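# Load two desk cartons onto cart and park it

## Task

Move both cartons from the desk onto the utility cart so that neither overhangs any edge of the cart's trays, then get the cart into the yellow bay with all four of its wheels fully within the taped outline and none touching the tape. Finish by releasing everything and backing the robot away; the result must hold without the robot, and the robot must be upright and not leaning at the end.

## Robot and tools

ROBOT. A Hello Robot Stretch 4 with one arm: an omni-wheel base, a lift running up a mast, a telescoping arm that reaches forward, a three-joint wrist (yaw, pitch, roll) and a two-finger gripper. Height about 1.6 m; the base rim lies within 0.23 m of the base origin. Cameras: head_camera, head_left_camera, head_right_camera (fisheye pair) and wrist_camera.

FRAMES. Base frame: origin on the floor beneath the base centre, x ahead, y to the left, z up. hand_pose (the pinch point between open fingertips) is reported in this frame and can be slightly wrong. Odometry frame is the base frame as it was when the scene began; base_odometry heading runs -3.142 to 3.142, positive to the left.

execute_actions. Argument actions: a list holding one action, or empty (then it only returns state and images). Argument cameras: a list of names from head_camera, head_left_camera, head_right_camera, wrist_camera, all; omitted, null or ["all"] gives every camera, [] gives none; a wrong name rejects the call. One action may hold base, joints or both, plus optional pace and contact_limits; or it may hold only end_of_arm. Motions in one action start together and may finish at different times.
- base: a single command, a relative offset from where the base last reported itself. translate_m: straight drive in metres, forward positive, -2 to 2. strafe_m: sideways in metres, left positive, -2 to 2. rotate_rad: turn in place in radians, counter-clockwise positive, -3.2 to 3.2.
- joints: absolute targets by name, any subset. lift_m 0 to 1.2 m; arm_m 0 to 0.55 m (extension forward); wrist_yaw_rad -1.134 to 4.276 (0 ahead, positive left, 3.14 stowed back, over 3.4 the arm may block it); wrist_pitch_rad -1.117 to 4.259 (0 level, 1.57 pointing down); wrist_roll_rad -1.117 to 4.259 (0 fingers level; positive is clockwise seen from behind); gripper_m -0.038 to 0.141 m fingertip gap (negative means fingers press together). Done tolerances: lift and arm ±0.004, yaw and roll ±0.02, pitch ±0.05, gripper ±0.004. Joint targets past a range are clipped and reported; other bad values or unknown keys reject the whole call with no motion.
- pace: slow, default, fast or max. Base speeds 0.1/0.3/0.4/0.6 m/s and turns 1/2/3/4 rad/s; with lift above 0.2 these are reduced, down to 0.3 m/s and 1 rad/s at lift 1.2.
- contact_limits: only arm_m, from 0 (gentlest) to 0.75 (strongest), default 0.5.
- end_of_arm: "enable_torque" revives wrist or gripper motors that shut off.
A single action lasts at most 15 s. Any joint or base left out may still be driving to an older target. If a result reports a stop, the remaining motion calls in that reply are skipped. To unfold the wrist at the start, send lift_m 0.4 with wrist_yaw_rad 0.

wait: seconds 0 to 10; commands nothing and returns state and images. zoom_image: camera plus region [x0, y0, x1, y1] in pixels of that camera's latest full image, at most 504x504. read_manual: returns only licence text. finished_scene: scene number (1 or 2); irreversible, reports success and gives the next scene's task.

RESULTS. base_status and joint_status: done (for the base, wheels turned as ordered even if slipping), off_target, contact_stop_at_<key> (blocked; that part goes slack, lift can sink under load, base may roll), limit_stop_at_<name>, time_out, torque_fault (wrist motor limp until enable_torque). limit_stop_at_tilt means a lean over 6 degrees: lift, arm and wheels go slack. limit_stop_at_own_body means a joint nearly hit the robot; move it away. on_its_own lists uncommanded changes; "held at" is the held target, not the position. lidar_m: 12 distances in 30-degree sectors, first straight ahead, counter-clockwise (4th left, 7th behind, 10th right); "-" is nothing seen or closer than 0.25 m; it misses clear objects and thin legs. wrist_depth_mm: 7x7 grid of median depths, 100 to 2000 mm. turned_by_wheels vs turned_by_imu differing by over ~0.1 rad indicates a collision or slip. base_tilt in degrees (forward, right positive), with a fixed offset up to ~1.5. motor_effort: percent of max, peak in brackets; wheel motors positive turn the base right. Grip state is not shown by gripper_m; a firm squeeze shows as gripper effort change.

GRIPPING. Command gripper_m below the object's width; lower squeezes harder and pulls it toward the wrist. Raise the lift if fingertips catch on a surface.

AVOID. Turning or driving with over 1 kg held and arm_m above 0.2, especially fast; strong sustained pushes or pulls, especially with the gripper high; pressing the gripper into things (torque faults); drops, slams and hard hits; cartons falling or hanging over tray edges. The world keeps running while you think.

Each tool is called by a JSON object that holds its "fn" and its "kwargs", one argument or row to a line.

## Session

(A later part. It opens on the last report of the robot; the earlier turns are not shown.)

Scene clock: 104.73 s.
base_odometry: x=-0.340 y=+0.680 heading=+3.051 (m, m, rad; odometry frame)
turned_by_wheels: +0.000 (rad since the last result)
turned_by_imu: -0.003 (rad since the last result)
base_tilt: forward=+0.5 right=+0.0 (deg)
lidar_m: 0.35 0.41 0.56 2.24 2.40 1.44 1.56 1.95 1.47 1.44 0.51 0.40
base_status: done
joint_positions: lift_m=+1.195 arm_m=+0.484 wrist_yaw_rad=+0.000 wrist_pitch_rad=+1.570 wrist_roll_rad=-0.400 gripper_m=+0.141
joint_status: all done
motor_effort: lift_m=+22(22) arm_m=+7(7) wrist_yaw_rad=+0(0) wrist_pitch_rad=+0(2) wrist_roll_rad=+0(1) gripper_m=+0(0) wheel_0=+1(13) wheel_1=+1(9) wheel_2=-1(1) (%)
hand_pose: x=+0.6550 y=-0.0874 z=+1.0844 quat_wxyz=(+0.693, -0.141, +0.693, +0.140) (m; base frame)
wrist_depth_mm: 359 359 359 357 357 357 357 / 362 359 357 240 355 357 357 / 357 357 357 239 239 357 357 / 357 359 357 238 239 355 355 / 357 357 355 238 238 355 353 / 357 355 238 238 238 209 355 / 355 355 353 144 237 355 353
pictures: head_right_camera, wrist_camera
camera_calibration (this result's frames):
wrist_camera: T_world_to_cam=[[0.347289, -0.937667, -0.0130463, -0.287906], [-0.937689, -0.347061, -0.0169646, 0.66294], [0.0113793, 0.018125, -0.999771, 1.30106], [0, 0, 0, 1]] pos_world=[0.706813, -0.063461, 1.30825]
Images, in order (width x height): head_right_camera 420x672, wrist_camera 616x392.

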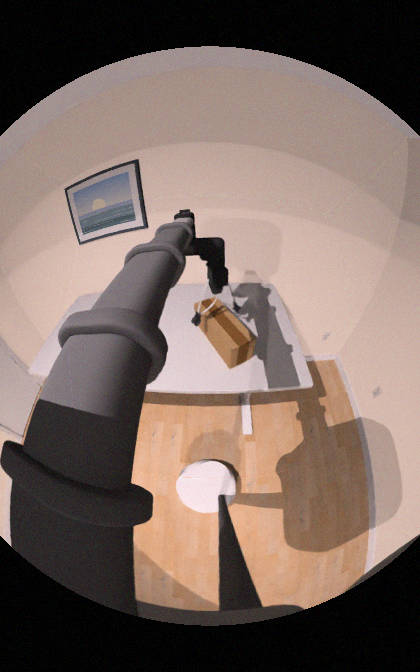

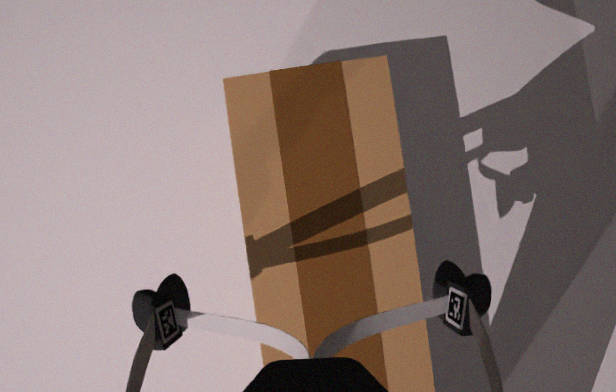

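Roll 0.14 more, shift right 2 cm.

{"fn": "execute_actions", "kwargs": {
  "actions": [
    {"base":{"strafe_m":-0.022},"joints":{"wrist_roll_rad":-0.54}}
  ],
  "cameras": ["wrist_camera"]
}}

{"fn": "execute_actions", "kwargs": {
  "actions": [
    {"joints":{"lift_m":1.128}}
  ],
  "cameras": ["wrist_camera"]
}}

{"fn": "execute_actions", "kwargs": {
  "actions": [
    {"joints":{"gripper_m":0.0}}
  ],
  "cameras": []
}}

{"fn": "execute_actions", "kwargs": {
  "actions": [
    {"joints":{"lift_m":1.195}}
  ],
  "cameras": ["wrist_camera"]
}}

Scene clock: 109.03 s.
base_odometry: x=-0.338 y=+0.702 heading=+3.051 (m, m, rad; odometry frame)
turned_by_wheels: +0.000 (rad since the last result)
turned_by_imu: -0.001 (rad since the last result)
base_tilt: forward=+0.6 right=-0.1 (deg)
lidar_m: 0.37 0.39 0.58 2.28 2.42 1.48 1.58 1.93 1.45 1.42 0.53 0.40
base_status: done
joint_positions: lift_m=+1.195 arm_m=+0.484 wrist_yaw_rad=+0.000 wrist_pitch_rad=+1.570 wrist_roll_rad=-0.540 gripper_m=+0.141
joint_status: all done
motor_effort: lift_m=+22(22) arm_m=+6(6) wrist_yaw_rad=-1(0) wrist_pitch_rad=+0(0) wrist_roll_rad=-1(2) gripper_m=+2(1) wheel_0=-1(7) wheel_1=+1(8) wheel_2=+0(1) (%)
hand_pose: x=+0.6550 y=-0.0874 z=+1.0844 quat_wxyz=(+0.682, -0.189, +0.681, +0.188) (m; base frame)
wrist_depth_mm: 362 359 357 359 359 357 357 / 359 359 357 240 359 355 355 / 359 359 359 238 357 357 355 / 357 357 357 238 357 357 353 / 359 355 355 238 355 355 353 / 355 357 238 237 237 209 355 / 357 355 355 144 353 351 353
pictures: wrist_camera
camera_calibration (this result's frames):
wrist_camera: T_world_to_cam=[[0.47436, -0.880236, -0.0129354, -0.366242], [-0.880287, -0.474139, -0.0169145, 0.614177], [0.00875558, 0.0194104, -0.999773, 1.30289], [0, 0, 0, 1]] pos_world=[0.702975, -0.056463, 1.30825]
Images, in order (width x height): wrist_camera 616x392.

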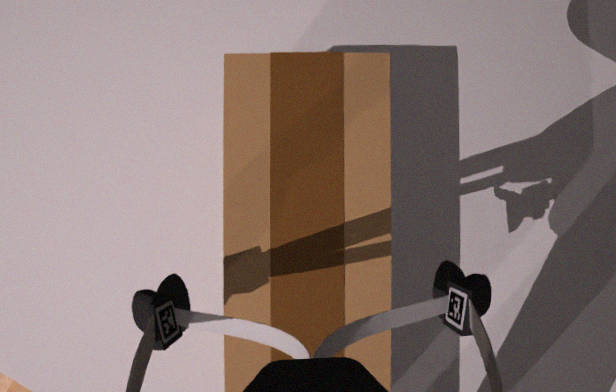

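Scene clock: 110.27 s.
base_odometry: x=-0.338 y=+0.702 heading=+3.051 (m, m, rad; odometry frame)
turned_by_wheels: +0.000 (rad since the last result)
turned_by_imu: +0.000 (rad since the last result)
base_tilt: forward=+0.5 right=-0.1 (deg)
lidar_m: 0.35 0.39 0.58 2.27 2.41 1.48 1.56 1.91 1.48 1.42 0.52 0.39
base_status: not commanded
joint_positions: lift_m=+1.129 arm_m=+0.484 wrist_yaw_rad=+0.000 wrist_pitch_rad=+1.571 wrist_roll_rad=-0.540 gripper_m=+0.141
joint_status: all done
motor_effort: lift_m=+9(17) arm_m=+6(6) wrist_yaw_rad=+1(2) wrist_pitch_rad=-5(6) wrist_roll_rad=-1(1) gripper_m=+3(0) wheel_0=-1(1) wheel_1=+1(1) wheel_2=+0(0) (%)
hand_pose: x=+0.6545 y=-0.0874 z=+1.0185 quat_wxyz=(+0.681, -0.188, +0.682, +0.188) (m; base frame)
wrist_depth_mm: 296 296 177 176 177 294 294 / 296 296 176 176 176 294 293 / 296 296 176 175 176 293 293 / 294 294 176 175 175 293 291 / 291 293 175 175 175 291 293 / 293 213 175 174 175 208 290 / 293 293 174 140 174 290 290
pictures: wrist_camera
camera_calibration (this result's frames):
wrist_camera: T_world_to_cam=[[0.47404, -0.880397, -0.013683, -0.365908], [-0.880474, -0.47384, -0.0155264, 0.61137], [0.00718586, 0.0194077, -0.999786, 1.23799], [0, 0, 0, 1]] pos_world=[0.702855, -0.0564793, 1.24222]
Images, in order (width x height): wrist_camera 616x392.

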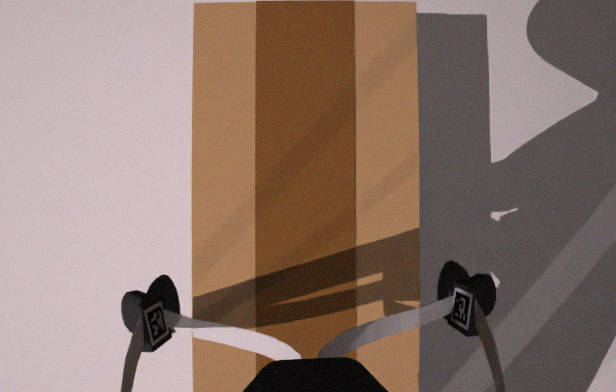

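Scene clock: 112.63 s.
base_odometry: x=-0.338 y=+0.702 heading=+3.051 (m, m, rad; odometry frame)
turned_by_wheels: +0.000 (rad since the last result)
turned_by_imu: -0.001 (rad since the last result)
base_tilt: forward=+0.5 right=-0.1 (deg)
lidar_m: 0.37 0.38 0.57 2.26 2.42 1.48 1.57 1.90 1.47 1.42 0.53 0.37
base_status: not commanded
joint_positions: lift_m=+1.128 arm_m=+0.484 wrist_yaw_rad=+0.000 wrist_pitch_rad=+1.570 wrist_roll_rad=-0.540 gripper_m=+0.001
joint_status: all done
motor_effort: lift_m=+21(20) arm_m=+6(6) wrist_yaw_rad=+1(3) wrist_pitch_rad=+0(9) wrist_roll_rad=+0(0) gripper_m=-46(43) wheel_0=+0(1) wheel_1=+0(1) wheel_2=+0(0) (%)
hand_pose: x=+0.6550 y=-0.0874 z=+1.0175 quat_wxyz=(+0.682, -0.189, +0.681, +0.189) (m; base frame)
wrist_depth_mm: 289 289 150 149 149 286 285 / 290 289 149 148 148 285 286 / 289 289 148 148 148 285 283 / 287 287 148 147 147 286 285 / 286 287 147 147 147 283 283 / 287 287 147 146 146 169 282 / 287 164 146 146 146 285 282
pictures: none
No camera images: the call's "cameras" was empty. Leave "cameras" out to get every camera's image.

Scene clock: 113.87 s.
base_odometry: x=-0.338 y=+0.702 heading=+3.051 (m, m, rad; odometry frame)
turned_by_wheels: +0.000 (rad since the last result)
turned_by_imu: +0.000 (rad since the last result)
base_tilt: forward=+0.5 right=-0.1 (deg)
lidar_m: 0.37 0.40 0.57 2.28 2.42 1.45 1.56 1.90 1.46 1.41 0.53 0.38
base_status: not commanded
joint_positions: lift_m=+1.194 arm_m=+0.484 wrist_yaw_rad=+0.000 wrist_pitch_rad=+1.570 wrist_roll_rad=-0.540 gripper_m=+0.001
joint_status: all done
motor_effort: lift_m=+29(32) arm_m=+6(6) wrist_yaw_rad=+0(1) wrist_pitch_rad=-1(0) wrist_roll_rad=+0(1) gripper_m=-48(43) wheel_0=+1(0) wheel_1=+0(0) wheel_2=+0(0) (%)
hand_pose: x=+0.6551 y=-0.0874 z=+1.0838 quat_wxyz=(+0.682, -0.189, +0.681, +0.189) (m; base frame)
wrist_depth_mm: 357 355 150 149 148 351 351 / 355 355 150 148 148 351 351 / 355 353 149 148 148 351 349 / 355 353 148 147 147 349 349 / 353 351 148 147 147 351 347 / 355 353 147 146 146 167 349 / 353 165 147 146 145 349 349
pictures: wrist_camera
camera_calibration (this result's frames):
wrist_camera: T_world_to_cam=[[0.474541, -0.880139, -0.0129168, -0.366395], [-0.88019, -0.47432, -0.0169482, 0.614153], [0.0087901, 0.0194119, -0.999773, 1.30225], [0, 0, 0, 1]] pos_world=[0.702993, -0.0564531, 1.30763]
Images, in order (width x height): wrist_camera 616x392.

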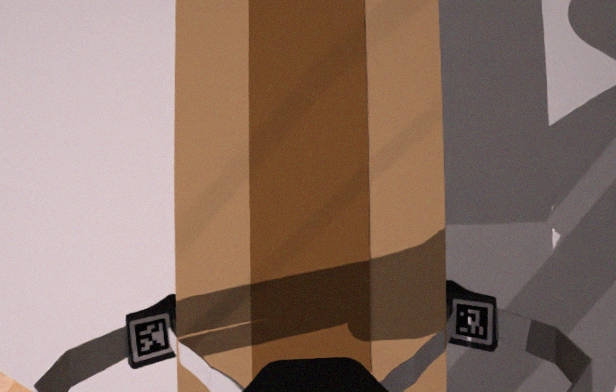

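{"fn": "execute_actions", "kwargs": {
  "actions": [
    {"joints":{"arm_m":0.15,"wrist_roll_rad":0}}
  ],
  "cameras": []
}}

{"fn": "execute_actions", "kwargs": {
  "actions": [
    {"base":{"rotate_rad":-2.37}}
  ],
  "cameras": []
}}

{"fn": "execute_actions", "kwargs": {
  "actions": [
    {"base":{"strafe_m":-1.55}}
  ],
  "cameras": []
}}

{"fn": "execute_actions", "kwargs": {
  "actions": [
    {"base":{"translate_m":0.28},"joints":{"arm_m":0.48}}
  ],
  "cameras": ["head_right_camera","head_left_camera","wrist_camera"]
}}

Scene clock: 121.17 s.
base_odometry: x=-0.338 y=+0.702 heading=+3.051 (m, m, rad; odometry frame)
turned_by_wheels: +0.000 (rad since the last result)
turned_by_imu: -0.002 (rad since the last result)
base_tilt: forward=+0.6 right=-0.1 (deg)
lidar_m: 0.25 0.39 0.57 2.26 2.43 1.48 1.57 1.90 1.47 1.42 0.55 0.25
base_status: not commanded
joint_positions: lift_m=+1.194 arm_m=+0.151 wrist_yaw_rad=+0.000 wrist_pitch_rad=+1.570 wrist_roll_rad=+0.000 gripper_m=+0.001
joint_status: all done
motor_effort: lift_m=+29(29) arm_m=-6(8) wrist_yaw_rad=+1(3) wrist_pitch_rad=-1(5) wrist_roll_rad=+0(5) gripper_m=-47(47) wheel_0=+1(0) wheel_1=+1(0) wheel_2=+0(0) (%)
hand_pose: x=+0.3223 y=-0.0874 z=+1.0838 quat_wxyz=(+0.707, +0.000, +0.707, +0.000) (m; base frame)
wrist_depth_mm: 355 355 150 149 148 355 353 / 357 357 150 148 148 353 351 / 357 355 149 148 148 355 351 / 1308 1308 148 147 147 1281 1255 / 1308 1281 148 147 147 1281 1281 / 1308 1308 147 146 146 166 1281 / 1308 164 147 146 145 1281 1281
pictures: none
No camera images: the call's "cameras" was empty. Leave "cameras" out to get every camera's image.

Scene clock: 124.80 s.
base_odometry: x=-0.338 y=+0.702 heading=+0.681 (m, m, rad; odometry frame)
turned_by_wheels: -2.369 (rad since the last result)
turned_by_imu: -2.366 (rad since the last result)
base_tilt: forward=+0.5 right=-0.1 (deg)
lidar_m: 0.27 1.42 1.41 0.45 0.36 0.37 0.46 0.96 2.27 2.69 1.46 0.25
base_status: done
joint_positions: lift_m=+1.194 arm_m=+0.151 wrist_yaw_rad=+0.000 wrist_pitch_rad=+1.570 wrist_roll_rad=+0.000 gripper_m=+0.001
joint_status: not commanded
motor_effort: lift_m=+29(29) arm_m=-6(7) wrist_yaw_rad=+1(0) wrist_pitch_rad=+0(3) wrist_roll_rad=-1(1) gripper_m=-46(47) wheel_0=+3(8) wheel_1=+3(10) wheel_2=+2(6) (%)
hand_pose: x=+0.3222 y=-0.0874 z=+1.0838 quat_wxyz=(+0.707, +0.000, +0.707, +0.000) (m; base frame)
wrist_depth_mm: 1308 1308 150 149 149 1308 1281 / 1336 1308 150 148 148 1308 1308 / 1308 1308 149 148 147 1308 1281 / 1281 1308 148 147 147 1308 1281 / 1308 1281 148 147 147 1281 1308 / 1308 1308 147 146 146 164 1281 / 1281 163 147 146 145 1308 1308
pictures: none
No camera images: the call's "cameras" was empty. Leave "cameras" out to get every camera's image.

Scene clock: 131.30 s.
base_odometry: x=+0.638 y=-0.502 heading=+0.682 (m, m, rad; odometry frame)
turned_by_wheels: +0.000 (rad since the last result)
turned_by_imu: -0.006 (rad since the last result)
base_tilt: forward=+0.5 right=-0.1 (deg)
lidar_m: 0.25 0.56 2.50 1.76 1.48 2.30 1.42 1.19 1.21 1.41 1.79 0.25
base_status: done
joint_positions: lift_m=+1.194 arm_m=+0.151 wrist_yaw_rad=+0.000 wrist_pitch_rad=+1.570 wrist_roll_rad=+0.000 gripper_m=+0.001
joint_status: not commanded
motor_effort: lift_m=+29(29) arm_m=-6(6) wrist_yaw_rad=+1(0) wrist_pitch_rad=+0(3) wrist_roll_rad=+0(0) gripper_m=-48(44) wheel_0=+1(12) wheel_1=+2(10) wheel_2=+1(1) (%)
hand_pose: x=+0.3223 y=-0.0874 z=+1.0839 quat_wxyz=(+0.707, +0.000, +0.707, +0.000) (m; base frame)
wrist_depth_mm: 1308 455 150 149 149 1308 1281 / 1308 1281 149 148 148 1281 1281 / 1308 1308 149 148 148 1281 1308 / 1308 1308 148 147 147 1281 1281 / 1308 1308 148 147 146 1281 1281 / 1308 1308 147 146 146 164 1308 / 1281 163 147 146 145 1281 1281
pictures: none
No camera images: the call's "cameras" was empty. Leave "cameras" out to get every camera's image.

Scene clock: 133.70 s.
base_odometry: x=+0.856 y=-0.325 heading=+0.682 (m, m, rad; odometry frame)
turned_by_wheels: +0.000 (rad since the last result)
turned_by_imu: -0.001 (rad since the last result)
base_tilt: forward=+0.5 right=-0.1 (deg)
lidar_m: 0.26 0.29 2.30 1.98 1.67 1.66 1.66 1.39 1.38 1.65 1.57 0.29
base_status: done
joint_positions: lift_m=+1.194 arm_m=+0.479 wrist_yaw_rad=+0.000 wrist_pitch_rad=+1.570 wrist_roll_rad=+0.000 gripper_m=+0.001
joint_status: all done
motor_effort: lift_m=+29(29) arm_m=+6(8) wrist_yaw_rad=-1(2) wrist_pitch_rad=-1(10) wrist_roll_rad=+0(0) gripper_m=-46(44) wheel_0=+1(6) wheel_1=+2(7) wheel_2=+0(9) (%)
hand_pose: x=+0.6501 y=-0.0874 z=+1.0839 quat_wxyz=(+0.707, +0.000, +0.707, +0.000) (m; base frame)
wrist_depth_mm: 904 512 150 149 149 1281 1281 / 904 508 149 148 148 1308 1308 / 1308 392 148 148 148 1281 1281 / 1281 392 148 147 147 1281 1308 / 1308 392 147 147 147 1281 1281 / 1308 389 147 146 146 168 1308 / 1336 164 146 146 145 1281 1308
pictures: head_left_camera, head_right_camera, wrist_camera
camera_calibration (this result's frames):
wrist_camera: T_world_to_cam=[[-0.0452543, -0.998886, -0.0133893, -0.0359891], [-0.99882, 0.0454795, -0.0170215, 0.732401], [0.0176114, 0.0126032, -0.999765, 1.29603], [0, 0, 0, 1]] pos_world=[0.707084, -0.0855923, 1.30771]
Images, in order (width x height): head_left_camera 420x672, head_right_camera 420x672, wrist_camera 616x392.

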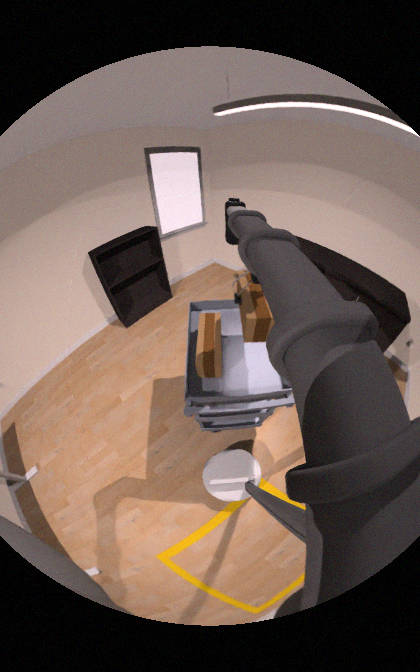

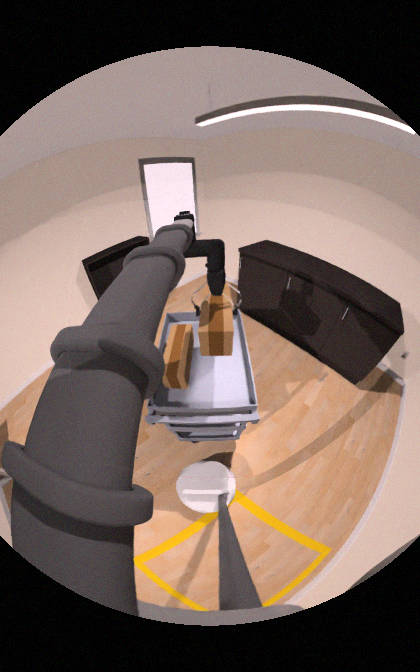

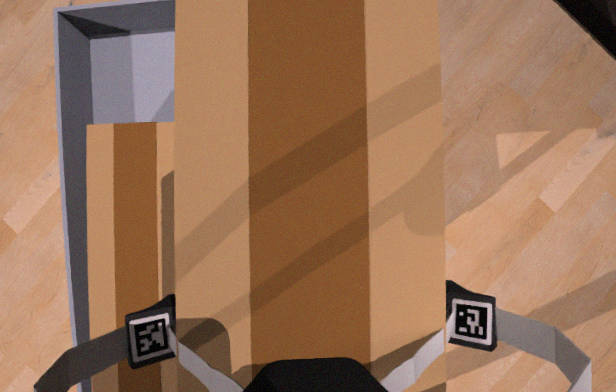

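{"fn": "execute_actions", "kwargs": {
  "actions": [
    {"base":{"strafe_m":0.015},"joints":{"lift_m":1.05}}
  ],
  "cameras": ["wrist_camera"]
}}

{"fn": "execute_actions", "kwargs": {
  "actions": [
    {"joints":{"lift_m":0.968},"pace":"slow"}
  ],
  "cameras": ["wrist_camera"]
}}

{"fn": "execute_actions", "kwargs": {
  "actions": [
    {"joints":{"gripper_m":0.12}}
  ],
  "cameras": ["wrist_camera"]
}}

{"fn": "execute_actions", "kwargs": {
  "actions": [
    {"joints":{"lift_m":1.12},"pace":"fast"}
  ],
  "cameras": []
}}

{"fn": "execute_actions", "kwargs": {
  "actions": [
    {"base":{"translate_m":-0.3},"joints":{"arm_m":0.3},"pace":"fast"}
  ]
}}

Scene clock: 140.63 s.
base_odometry: x=+0.846 y=-0.314 heading=+0.682 (m, m, rad; odometry frame)
turned_by_wheels: +0.000 (rad since the last result)
turned_by_imu: -0.001 (rad since the last result)
base_tilt: forward=+0.6 right=-0.1 (deg)
lidar_m: 0.28 0.27 2.28 1.98 1.67 1.65 1.65 1.41 1.41 1.66 1.59 0.30
base_status: done
joint_positions: lift_m=+1.050 arm_m=+0.479 wrist_yaw_rad=+0.000 wrist_pitch_rad=+1.570 wrist_roll_rad=+0.000 gripper_m=+0.001
joint_status: all done
motor_effort: lift_m=+20(28) arm_m=+6(6) wrist_yaw_rad=+0(0) wrist_pitch_rad=+0(0) wrist_roll_rad=+0(0) gripper_m=-43(46) wheel_0=-1(7) wheel_1=+1(9) wheel_2=+0(0) (%)
hand_pose: x=+0.6501 y=-0.0874 z=+0.9396 quat_wxyz=(+0.707, +0.000, +0.707, +0.000) (m; base frame)
wrist_depth_mm: 368 366 150 149 149 355 1138 / 248 366 149 148 148 366 1138 / 248 248 149 147 148 364 1138 / 247 248 148 147 147 355 1138 / 247 247 148 147 147 362 1138 / 247 247 147 146 146 168 1138 / 247 163 146 146 146 349 1138
pictures: wrist_camera
camera_calibration (this result's frames):
wrist_camera: T_world_to_cam=[[-0.0452785, -0.998885, -0.0133888, -0.0379053], [-0.998819, 0.0455036, -0.0170117, 0.729944], [0.017602, 0.0126027, -0.999766, 1.15178], [0, 0, 0, 1]] pos_world=[0.707092, -0.0855936, 1.16342]
Images, in order (width x height): wrist_camera 616x392.

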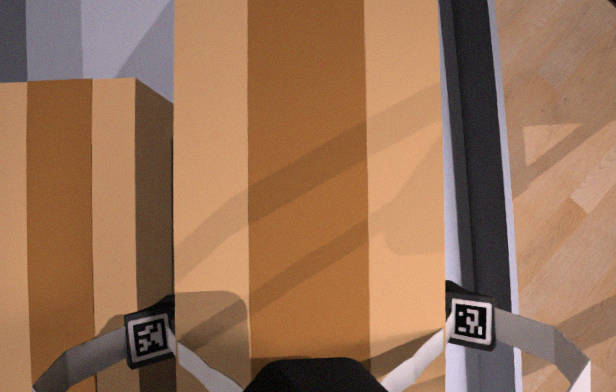

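Scene clock: 142.20 s.
base_odometry: x=+0.846 y=-0.314 heading=+0.682 (m, m, rad; odometry frame)
turned_by_wheels: +0.000 (rad since the last result)
turned_by_imu: -0.001 (rad since the last result)
base_tilt: forward=+0.5 right=-0.1 (deg)
lidar_m: 0.28 0.28 2.31 1.98 1.67 1.69 1.61 1.40 1.41 1.67 1.60 0.29
base_status: not commanded
joint_positions: lift_m=+0.968 arm_m=+0.479 wrist_yaw_rad=+0.000 wrist_pitch_rad=+1.570 wrist_roll_rad=+0.000 gripper_m=+0.001
joint_status: all done
motor_effort: lift_m=+19(23) arm_m=+6(6) wrist_yaw_rad=-1(0) wrist_pitch_rad=-1(1) wrist_roll_rad=+0(0) gripper_m=-46(45) wheel_0=-1(1) wheel_1=+0(1) wheel_2=+0(0) (%)
hand_pose: x=+0.6501 y=-0.0874 z=+0.8576 quat_wxyz=(+0.707, +0.000, +0.707, +0.000) (m; base frame)
wrist_depth_mm: 173 285 150 149 148 282 237 / 167 264 150 148 148 282 236 / 167 244 149 148 148 281 246 / 167 244 148 147 147 281 238 / 167 243 148 147 147 282 241 / 165 209 147 146 146 166 237 / 165 164 146 146 145 281 234
pictures: wrist_camera
camera_calibration (this result's frames):
wrist_camera: T_world_to_cam=[[-0.0452794, -0.998885, -0.0133868, -0.0390044], [-0.99882, 0.0455038, -0.016967, 0.728503], [0.0175573, 0.0126027, -0.999766, 1.06985], [0, 0, 0, 1]] pos_world=[0.707094, -0.0855937, 1.08144]
Images, in order (width x height): wrist_camera 616x392.

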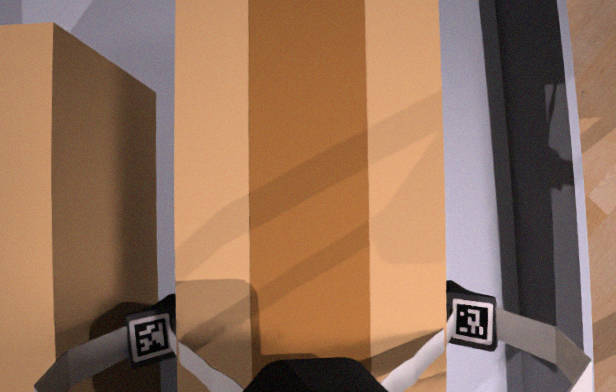

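Scene clock: 144.27 s.
base_odometry: x=+0.846 y=-0.314 heading=+0.682 (m, m, rad; odometry frame)
turned_by_wheels: +0.000 (rad since the last result)
turned_by_imu: -0.001 (rad since the last result)
base_tilt: forward=+0.5 right=-0.1 (deg)
lidar_m: 0.28 0.30 2.28 1.96 1.69 1.68 1.64 1.40 1.40 1.65 1.60 0.30
base_status: not commanded
joint_positions: lift_m=+0.968 arm_m=+0.479 wrist_yaw_rad=-0.001 wrist_pitch_rad=+1.571 wrist_roll_rad=+0.000 gripper_m=+0.120
joint_status: all done
motor_effort: lift_m=+16(19) arm_m=+6(6) wrist_yaw_rad=+3(4) wrist_pitch_rad=-3(18) wrist_roll_rad=+0(0) gripper_m=-2(46) wheel_0=-1(1) wheel_1=+1(1) wheel_2=+0(0) (%)
hand_pose: x=+0.6498 y=-0.0874 z=+0.8579 quat_wxyz=(+0.707, +0.000, +0.707, +0.000) (m; base frame)
wrist_depth_mm: 293 294 174 173 174 291 1098 / 174 289 173 173 173 290 241 / 173 247 173 172 172 290 247 / 173 246 173 172 172 290 249 / 173 244 172 171 172 289 241 / 172 211 172 171 171 211 244 / 171 216 171 170 170 286 252
pictures: wrist_camera
camera_calibration (this result's frames):
wrist_camera: T_world_to_cam=[[-0.0460873, -0.998848, -0.0133495, -0.0385183], [-0.998797, 0.0463007, -0.0161485, 0.727545], [0.0167479, 0.0125892, -0.99978, 1.07072], [0, 0, 0, 1]] pos_world=[0.706963, -0.0856393, 1.08172]
Images, in order (width x height): wrist_camera 616x392.

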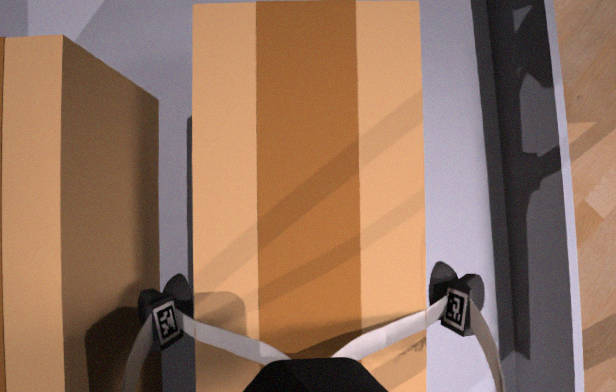

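Scene clock: 145.67 s.
base_odometry: x=+0.846 y=-0.314 heading=+0.682 (m, m, rad; odometry frame)
turned_by_wheels: +0.000 (rad since the last result)
turned_by_imu: +0.000 (rad since the last result)
base_tilt: forward=+0.6 right=-0.1 (deg)
lidar_m: 0.26 0.29 2.30 1.94 1.69 1.67 1.64 1.40 1.40 1.64 1.60 0.28
base_status: not commanded
joint_positions: lift_m=+1.120 arm_m=+0.479 wrist_yaw_rad=+0.000 wrist_pitch_rad=+1.570 wrist_roll_rad=+0.000 gripper_m=+0.120
joint_status: all done
motor_effort: lift_m=+23(28) arm_m=+6(6) wrist_yaw_rad=+2(2) wrist_pitch_rad=-1(2) wrist_roll_rad=+0(0) gripper_m=+2(2) wheel_0=-1(1) wheel_1=+1(0) wheel_2=+0(0) (%)
hand_pose: x=+0.6500 y=-0.0874 z=+1.0093 quat_wxyz=(+0.707, +0.000, +0.707, +0.000) (m; base frame)
wrist_depth_mm: 430 442 439 439 439 1229 1229 / 427 442 439 439 439 1205 1229 / 345 320 439 320 436 1205 1205 / 345 320 430 320 436 1229 1205 / 345 319 424 319 433 1229 1229 / 370 319 214 317 319 1205 1205 / 373 319 415 141 436 436 1229
pictures: none
No camera images: the call's "cameras" was empty. Leave "cameras" out to get every camera's image.

Scene clock: 148.07 s.
base_odometry: x=+0.613 y=-0.503 heading=+0.682 (m, m, rad; odometry frame)
turned_by_wheels: +0.000 (rad since the last result)
turned_by_imu: -0.001 (rad since the last result)
base_tilt: forward=+0.5 right=-0.1 (deg)
lidar_m: 0.58 0.59 2.51 1.71 1.45 2.27 1.39 1.20 1.19 1.41 1.83 0.64
base_status: done
joint_positions: lift_m=+1.120 arm_m=+0.301 wrist_yaw_rad=+0.000 wrist_pitch_rad=+1.570 wrist_roll_rad=+0.000 gripper_m=+0.120
joint_status: all done
motor_effort: lift_m=+23(23) arm_m=-6(7) wrist_yaw_rad=+1(0) wrist_pitch_rad=+0(2) wrist_roll_rad=+0(0) gripper_m=-1(1) wheel_0=-1(8) wheel_1=+0(9) wheel_2=-2(10) (%)
hand_pose: x=+0.4722 y=-0.0874 z=+1.0093 quat_wxyz=(+0.707, +0.000, +0.707, +0.000) (m; base frame)
wrist_depth_mm: 421 442 439 439 439 1229 1229 / 421 442 439 418 394 1205 1229 / 831 517 389 1008 1229 1229 1229 / 1205 1229 1229 1229 1229 1229 1229 / 1229 1229 1229 1229 1229 1205 1229 / 1205 1229 213 1182 1255 1229 1229 / 1229 1205 1138 141 1229 1229 1205
pictures: head_camera, head_left_camera, head_right_camera, wrist_camera
camera_calibration (this result's frames):
wrist_camera: T_world_to_cam=[[-0.0455748, -0.998871, -0.0133758, -0.0448985], [-0.998811, 0.0457961, -0.0167281, 0.553175], [0.0173218, 0.0125975, -0.999771, 1.22479], [0, 0, 0, 1]] pos_world=[0.529256, -0.0856104, 1.23316]
Images, in order (width x height): head_camera 420x560, head_left_camera 420x672, head_right_camera 420x672, wrist_camera 616x392.

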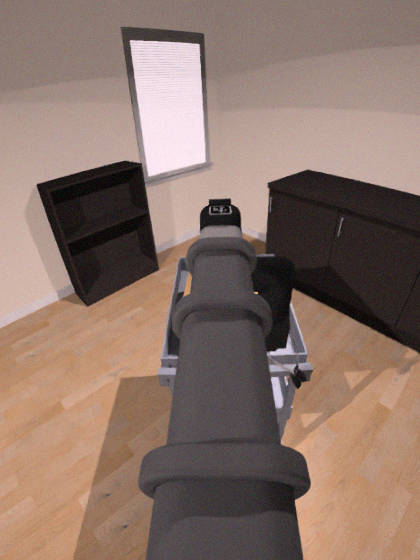

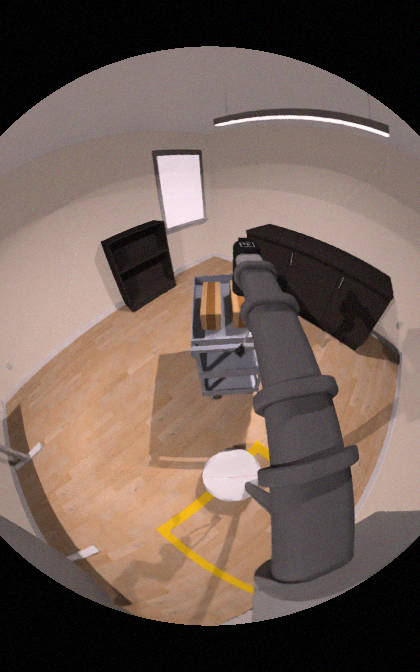

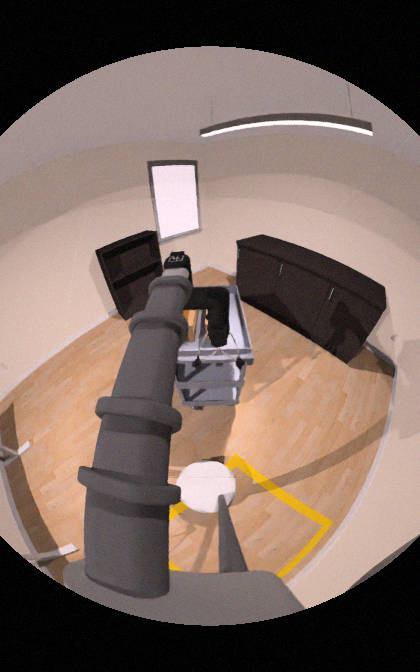

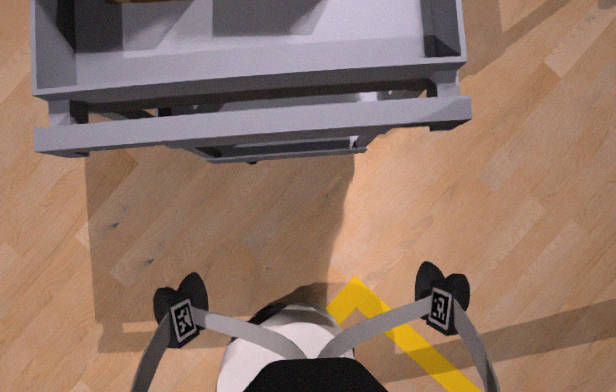

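{"fn": "execute_actions", "kwargs": {
  "actions": [
    {"base":{"strafe_m":0.065},"joints":{"arm_m":0,"wrist_roll_rad":1.57,"gripper_m":0.09},"pace":"fast"}
  ],
  "cameras": []
}}

{"fn": "execute_actions", "kwargs": {
  "actions": [
    {"base":{"translate_m":-0.05},"joints":{"wrist_pitch_rad":0,"lift_m":0.665},"pace":"fast"}
  ],
  "cameras": ["head_camera","wrist_camera"]
}}

Scene clock: 158.23 s.
base_odometry: x=+0.572 y=-0.452 heading=+0.682 (m, m, rad; odometry frame)
turned_by_wheels: +0.000 (rad since the last result)
turned_by_imu: -0.001 (rad since the last result)
base_tilt: forward=+0.5 right=-0.1 (deg)
lidar_m: 0.57 2.22 2.48 1.70 1.42 1.55 1.46 1.21 1.23 1.46 1.85 0.58
base_status: done
joint_positions: lift_m=+1.120 arm_m=+0.002 wrist_yaw_rad=+0.000 wrist_pitch_rad=+1.570 wrist_roll_rad=+1.570 gripper_m=+0.090
joint_status: all done
motor_effort: lift_m=+23(23) arm_m=-7(7) wrist_yaw_rad=+2(1) wrist_pitch_rad=-2(2) wrist_roll_rad=+2(5) gripper_m=-3(3) wheel_0=+1(10) wheel_1=-1(9) wheel_2=-1(1) (%)
hand_pose: x=+0.1726 y=-0.0874 z=+1.0093 quat_wxyz=(+0.500, +0.500, +0.500, -0.500) (m; base frame)
wrist_depth_mm: 1229 1229 1255 1255 1229 1229 1229 / 1229 1255 1205 1229 1229 1229 1229 / 759 1229 1229 1229 1229 1229 1229 / 768 1078 1229 1229 1008 1229 1229 / 768 1078 1229 1025 1008 1229 1205 / 759 1098 196 1229 196 1229 1205 / 750 1229 1205 143 1205 1205 1182
pictures: none
No camera images: the call's "cameras" was empty. Leave "cameras" out to get every camera's image.

Scene clock: 160.47 s.
base_odometry: x=+0.533 y=-0.484 heading=+0.681 (m, m, rad; odometry frame)
turned_by_wheels: +0.000 (rad since the last result)
turned_by_imu: -0.001 (rad since the last result)
base_tilt: forward=+0.5 right=-0.2 (deg)
lidar_m: 0.61 2.27 2.50 1.62 1.37 2.19 1.43 1.19 1.20 1.41 1.89 0.65
base_status: done
joint_positions: lift_m=+0.665 arm_m=+0.001 wrist_yaw_rad=+0.000 wrist_pitch_rad=+0.003 wrist_roll_rad=+1.570 gripper_m=+0.090
joint_status: all done
motor_effort: lift_m=+13(23) arm_m=-6(6) wrist_yaw_rad=+0(2) wrist_pitch_rad=-8(14) wrist_roll_rad=+2(3) gripper_m=-2(4) wheel_0=+0(7) wheel_1=-2(7) wheel_2=-2(9) (%)
hand_pose: x=+0.4609 y=-0.0874 z=+0.8428 quat_wxyz=(+0.707, +0.707, +0.001, -0.001) (m; base frame)
wrist_depth_mm: - - - 1618 1661 1618 1118 / - - - 480 1756 634 480 / - - - 477 - 732 473 / - - - 477 - 750 473 / - - - 473 - 759 473 / - - 196 469 196 723 469 / - - - 144 - 521 469
pictures: head_camera, wrist_camera
camera_calibration (this result's frames):
wrist_camera: T_world_to_cam=[[0.0106676, 0.0444585, -0.998954, 0.848335], [0.0161709, 0.998873, 0.0446275, 0.102894], [0.999812, -0.0166301, 0.00993665, -0.247879], [0, 0, 0, 1]] pos_world=[0.237119, -0.144616, 0.845319]
Images, in order (width x height): head_camera 420x560, wrist_camera 616x392.

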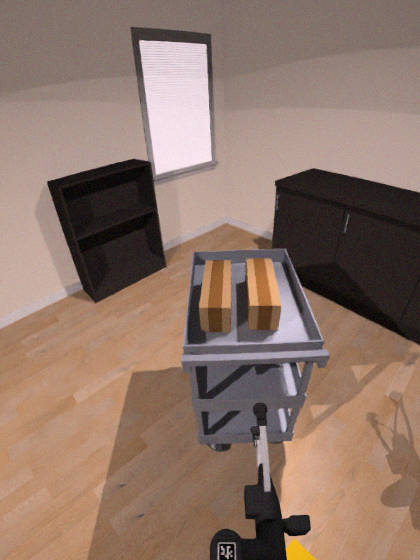

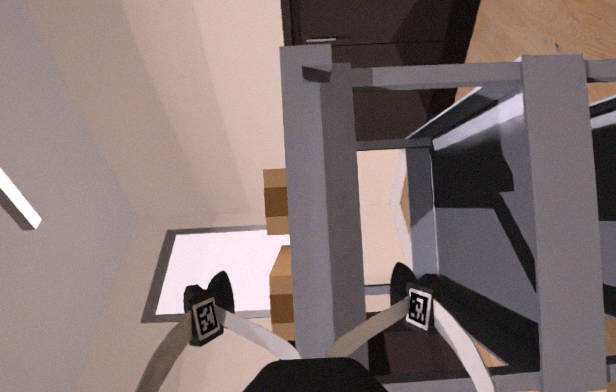

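{"fn": "execute_actions", "kwargs": {
  "actions": [
    {"joints":{"arm_m":0.19,"gripper_m":0.07}}
  ],
  "cameras": ["wrist_camera"]
}}

{"fn": "execute_actions", "kwargs": {
  "actions": [
    {"joints":{"gripper_m":-0.03}}
  ],
  "cameras": ["head_camera","wrist_camera"]
}}

{"fn": "execute_actions", "kwargs": {
  "actions": [
    {"base":{"translate_m":-0.5},"pace":"slow"}
  ],
  "cameras": ["head_camera","wrist_camera","head_right_camera"]
}}

Scene clock: 166.13 s.
base_odometry: x=+0.533 y=-0.484 heading=+0.681 (m, m, rad; odometry frame)
turned_by_wheels: +0.000 (rad since the last result)
turned_by_imu: -0.001 (rad since the last result)
base_tilt: forward=+0.5 right=-0.1 (deg)
lidar_m: 0.62 2.27 2.49 1.62 1.37 2.20 1.40 1.19 1.21 1.41 1.90 0.66
base_status: not commanded
joint_positions: lift_m=+0.665 arm_m=+0.189 wrist_yaw_rad=+0.000 wrist_pitch_rad=+0.002 wrist_roll_rad=+1.570 gripper_m=+0.070
joint_status: all done
motor_effort: lift_m=+13(13) arm_m=+7(8) wrist_yaw_rad=+0(1) wrist_pitch_rad=-8(8) wrist_roll_rad=+2(1) gripper_m=+0(4) wheel_0=+0(0) wheel_1=-1(2) wheel_2=-2(2) (%)
hand_pose: x=+0.6482 y=-0.0874 z=+0.8429 quat_wxyz=(+0.707, +0.707, +0.001, -0.001) (m; base frame)
wrist_depth_mm: - - - 287 300 1397 442 / - - - 289 1661 715 480 / - - - 287 866 732 512 / - - - 228 878 750 521 / - - - 286 891 768 525 / - - 200 285 194 723 530 / - - - 143 283 621 517
pictures: wrist_camera
camera_calibration (this result's frames):
wrist_camera: T_world_to_cam=[[0.011008, 0.044506, -0.998948, 0.846213], [0.0161294, 0.998871, 0.0446803, 0.0998354], [0.999809, -0.0166043, 0.0102777, -0.435462], [0, 0, 0, 1]] pos_world=[0.424454, -0.144615, 0.845338]
Images, in order (width x height): wrist_camera 616x392.

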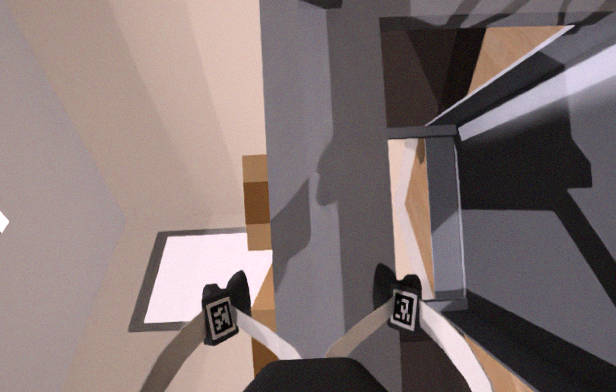

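Scene clock: 167.83 s.
base_odometry: x=+0.533 y=-0.484 heading=+0.681 (m, m, rad; odometry frame)
turned_by_wheels: +0.000 (rad since the last result)
turned_by_imu: +0.000 (rad since the last result)
base_tilt: forward=+0.6 right=-0.1 (deg)
lidar_m: 0.60 2.24 2.50 1.60 1.38 2.19 1.41 1.21 1.20 1.43 1.92 0.66
base_status: not commanded
joint_positions: lift_m=+0.665 arm_m=+0.189 wrist_yaw_rad=+0.003 wrist_pitch_rad=-0.006 wrist_roll_rad=+1.570 gripper_m=-0.029
joint_status: all done
motor_effort: lift_m=+13(13) arm_m=+3(7) wrist_yaw_rad=-9(10) wrist_pitch_rad=+16(22) wrist_roll_rad=+0(1) gripper_m=-32(31) wheel_0=+0(0) wheel_1=-2(2) wheel_2=+1(2) (%)
hand_pose: x=+0.6492 y=-0.0864 z=+0.8453 quat_wxyz=(+0.707, +0.707, -0.001, +0.003) (m; base frame)
wrist_depth_mm: - - - 226 291 1499 442 / - - - 283 1618 1537 496 / - - - 282 283 759 525 / - - - 282 282 778 535 / - - - 221 281 788 544 / - - 205 220 181 750 544 / - - - 220 278 580 521
pictures: head_camera, wrist_camera
camera_calibration (this result's frames):
wrist_camera: T_world_to_cam=[[0.0191237, 0.0445714, -0.998823, 0.843175], [0.0124101, 0.998918, 0.0448133, 0.101053], [0.99974, -0.0132525, 0.0185499, -0.443091], [0, 0, 0, 1]] pos_world=[0.425598, -0.144397, 0.845874]
Images, in order (width x height): head_camera 420x560, wrist_camera 616x392.

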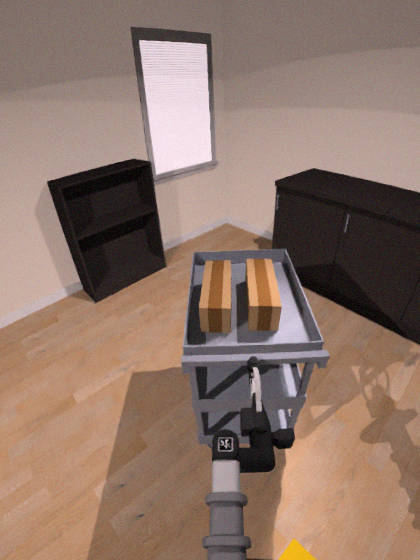

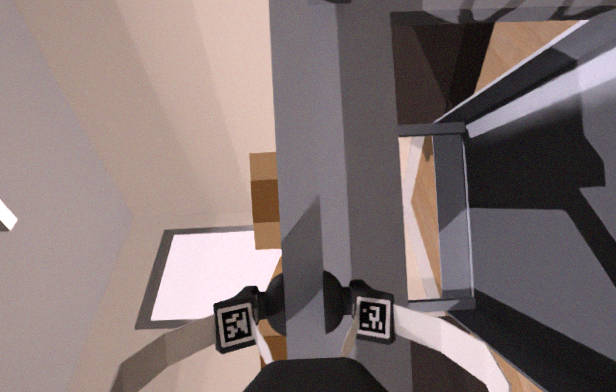

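Scene clock: 174.10 s.
base_odometry: x=+0.145 y=-0.799 heading=+0.681 (m, m, rad; odometry frame)
turned_by_wheels: +0.000 (rad since the last result)
turned_by_imu: -0.002 (rad since the last result)
base_tilt: forward=+0.5 right=-0.2 (deg)
lidar_m: 1.10 2.68 2.13 1.19 1.09 1.77 0.95 0.84 0.85 1.00 1.77 1.17
base_status: done
joint_positions: lift_m=+0.665 arm_m=+0.190 wrist_yaw_rad=+0.000 wrist_pitch_rad=+0.002 wrist_roll_rad=+1.570 gripper_m=-0.029
joint_status: not commanded
motor_effort: lift_m=+17(17) arm_m=+2(3) wrist_yaw_rad=-1(10) wrist_pitch_rad=-7(16) wrist_roll_rad=+2(1) gripper_m=-20(33) wheel_0=-2(7) wheel_1=-3(6) wheel_2=+2(11) (%)
hand_pose: x=+0.6490 y=-0.0873 z=+0.8426 quat_wxyz=(+0.707, +0.707, +0.001, -0.001) (m; base frame)
wrist_depth_mm: - - - 1863 1863 1576 1098 / - - - - - 1661 1160 / - - - 788 1138 798 917 / - - - 788 1397 788 960 / - - - 904 1366 976 976 / - - - 198 182 976 991 / - - - - - 1430 1229
pictures: head_camera, head_right_camera, wrist_camera
camera_calibration (this result's frames):
wrist_camera: T_world_to_cam=[[0.0109474, 0.0445251, -0.998948, 0.845938], [0.015946, 0.998873, 0.0446966, 0.0998882], [0.999813, -0.0164186, 0.0102251, -0.436186], [0, 0, 0, 1]] pos_world=[0.425251, -0.144603, 0.845044]
Images, in order (width x height): head_camera 420x560, head_right_camera 420x672, wrist_camera 616x392.

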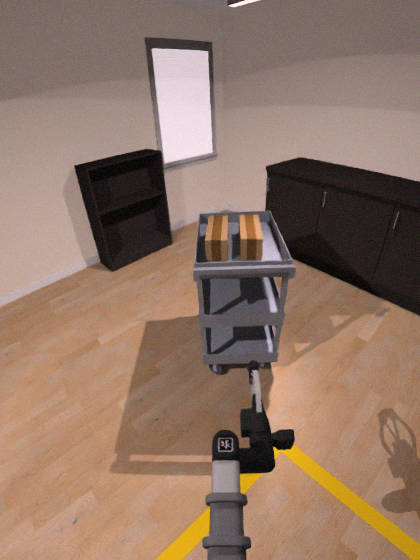

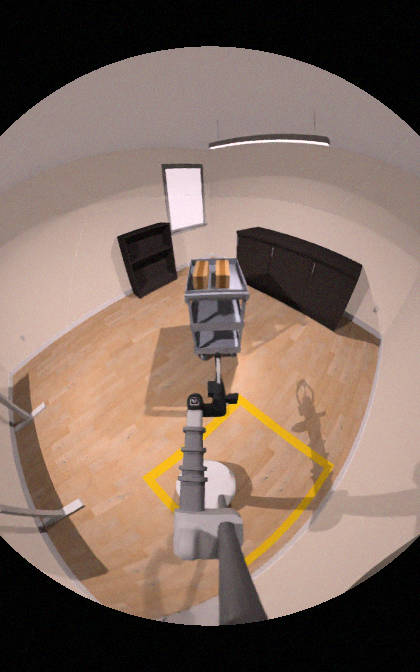

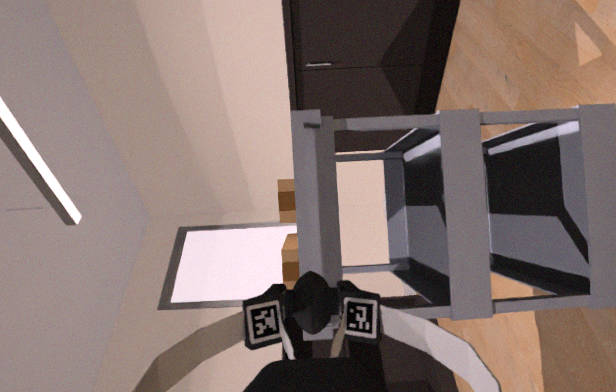

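{"fn": "zoom_image", "kwargs": {
  "camera": "head_camera",
  "region": [190,320,300,400]
}}

{"fn": "execute_actions", "kwargs": {
  "actions": [
    {"base":{"translate_m":0.5},"joints":{"gripper_m":0.06,"lift_m":0.672,"arm_m":0.22}}
  ],
  "cameras": ["wrist_camera"]
}}

{"fn": "execute_actions", "kwargs": {
  "actions": [
    {"joints":{"gripper_m":-0.038}}
  ],
  "cameras": ["wrist_camera"]
}}

{"fn": "execute_actions", "kwargs": {
  "actions": [
    {"base":{"translate_m":-0.15},"pace":"slow"}
  ],
  "cameras": ["head_camera","wrist_camera"]
}}

Region (190, 320, 300, 400) of head_camera's 420x560 image, scaled by 4.582, with more detail than that image has; it fills the top 367 rows of this view, and the rest is white.

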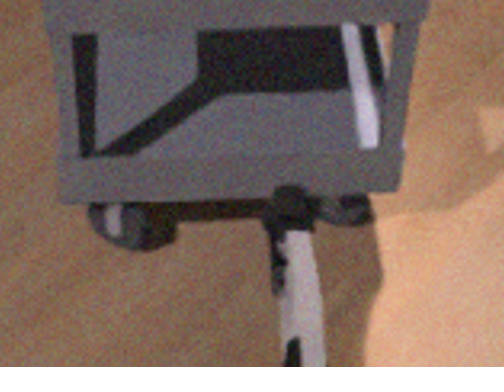

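Scene clock: 184.23 s.
base_odometry: x=+0.533 y=-0.484 heading=+0.681 (m, m, rad; odometry frame)
turned_by_wheels: +0.000 (rad since the last result)
turned_by_imu: -0.002 (rad since the last result)
base_tilt: forward=+0.5 right=-0.1 (deg)
lidar_m: 0.61 2.23 2.51 1.61 1.39 2.19 1.42 1.19 1.19 1.43 1.90 0.64
base_status: done
joint_positions: lift_m=+0.672 arm_m=+0.219 wrist_yaw_rad=+0.000 wrist_pitch_rad=+0.002 wrist_roll_rad=+1.570 gripper_m=+0.060
joint_status: all done
motor_effort: lift_m=+23(21) arm_m=+6(7) wrist_yaw_rad=+1(0) wrist_pitch_rad=-8(9) wrist_roll_rad=+0(0) gripper_m=-2(24) wheel_0=+2(8) wheel_1=+0(5) wheel_2=+0(11) (%)
hand_pose: x=+0.6782 y=-0.0874 z=+0.8492 quat_wxyz=(+0.707, +0.707, +0.001, -0.001) (m; base frame)
wrist_depth_mm: - - - 198 259 1499 1098 / - - - 198 258 1464 488 / - - - 255 257 750 521 / - - - 196 257 759 525 / - - - 195 254 778 535 / - - 211 194 195 723 539 / - - - 143 252 621 517
pictures: wrist_camera
camera_calibration (this result's frames):
wrist_camera: T_world_to_cam=[[0.0109852, 0.0445219, -0.998948, 0.852103], [0.0162254, 0.998869, 0.0446968, 0.0990218], [0.999808, -0.0166994, 0.0102504, -0.465523], [0, 0, 0, 1]] pos_world=[0.454467, -0.144621, 0.851552]
Images, in order (width x height): wrist_camera 616x392.

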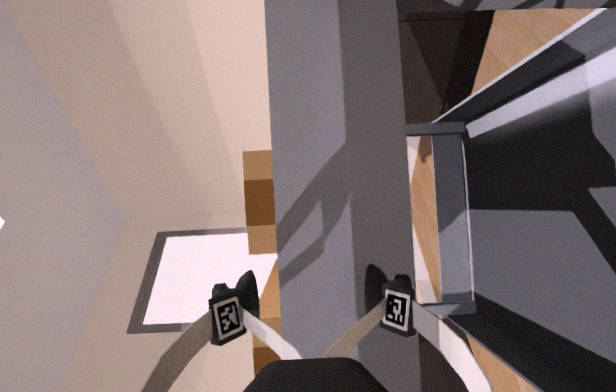

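Scene clock: 185.90 s.
base_odometry: x=+0.533 y=-0.484 heading=+0.681 (m, m, rad; odometry frame)
turned_by_wheels: +0.000 (rad since the last result)
turned_by_imu: +0.000 (rad since the last result)
base_tilt: forward=+0.5 right=-0.1 (deg)
lidar_m: 0.61 2.26 2.51 1.61 1.39 2.20 1.38 1.18 1.20 1.42 1.93 0.63
base_status: not commanded
joint_positions: lift_m=+0.672 arm_m=+0.220 wrist_yaw_rad=+0.004 wrist_pitch_rad=-0.001 wrist_roll_rad=+1.570 gripper_m=-0.037
joint_status: all done
motor_effort: lift_m=+22(23) arm_m=+3(7) wrist_yaw_rad=-11(12) wrist_pitch_rad=+2(8) wrist_roll_rad=+0(0) gripper_m=-32(27) wheel_0=+2(2) wheel_1=+0(0) wheel_2=+2(2) (%)
hand_pose: x=+0.6793 y=-0.0862 z=+0.8502 quat_wxyz=(+0.707, +0.707, +0.001, +0.002) (m; base frame)
wrist_depth_mm: - - - 187 248 1537 1078 / - - - 187 246 1537 496 / - - - 185 245 759 521 / - - - 185 243 788 535 / - - - 184 244 788 539 / - - 366 183 180 741 544 / - - - 182 242 569 517
pictures: wrist_camera
camera_calibration (this result's frames):
wrist_camera: T_world_to_cam=[[0.0141868, 0.0445808, -0.998905, 0.850862], [0.0119682, 0.998926, 0.0447518, 0.100624], [0.999828, -0.01259, 0.013638, -0.469113], [0, 0, 0, 1]] pos_world=[0.455756, -0.144354, 0.851825]
Images, in order (width x height): wrist_camera 616x392.

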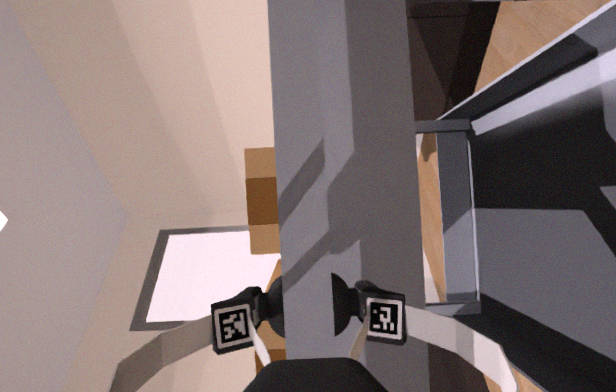

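Scene clock: 188.67 s.
base_odometry: x=+0.417 y=-0.578 heading=+0.681 (m, m, rad; odometry frame)
turned_by_wheels: +0.000 (rad since the last result)
turned_by_imu: +0.000 (rad since the last result)
base_tilt: forward=+0.6 right=-0.1 (deg)
lidar_m: 0.60 2.39 2.61 1.51 1.29 2.10 1.27 1.09 1.10 1.29 1.98 0.65
base_status: done
joint_positions: lift_m=+0.672 arm_m=+0.220 wrist_yaw_rad=+0.002 wrist_pitch_rad=-0.001 wrist_roll_rad=+1.570 gripper_m=-0.037
joint_status: not commanded
motor_effort: lift_m=+22(22) arm_m=+2(3) wrist_yaw_rad=-6(14) wrist_pitch_rad=+1(2) wrist_roll_rad=-1(1) gripper_m=-29(34) wheel_0=-2(5) wheel_1=-1(6) wheel_2=+4(12) (%)
hand_pose: x=+0.6793 y=-0.0868 z=+0.8501 quat_wxyz=(+0.707, +0.707, +0.000, +0.001) (m; base frame)
wrist_depth_mm: - - - 190 251 1576 1138 / - - - 247 249 1537 492 / - - - 186 246 741 530 / - - - 185 245 768 535 / - - - 184 242 778 539 / - - 366 182 181 741 544 / - - - 180 237 554 530
pictures: head_camera, wrist_camera
camera_calibration (this result's frames):
wrist_camera: T_world_to_cam=[[0.0141341, 0.0445535, -0.998907, 0.850883], [0.0138624, 0.998902, 0.0447494, 0.0998842], [0.999804, -0.0144797, 0.013501, -0.469109], [0, 0, 0, 1]] pos_world=[0.455606, -0.144477, 0.851816]
Images, in order (width x height): head_camera 420x560, wrist_camera 616x392.

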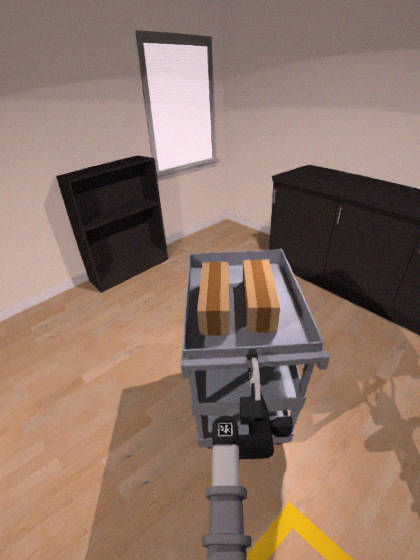

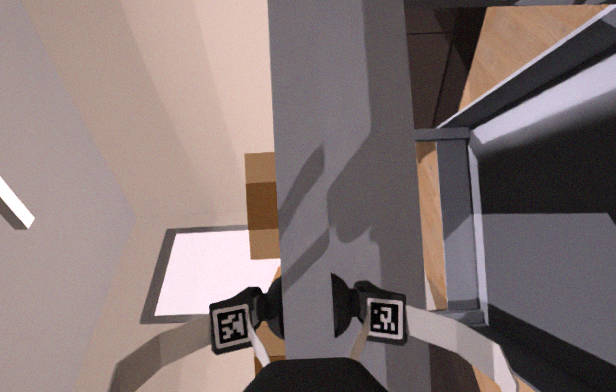

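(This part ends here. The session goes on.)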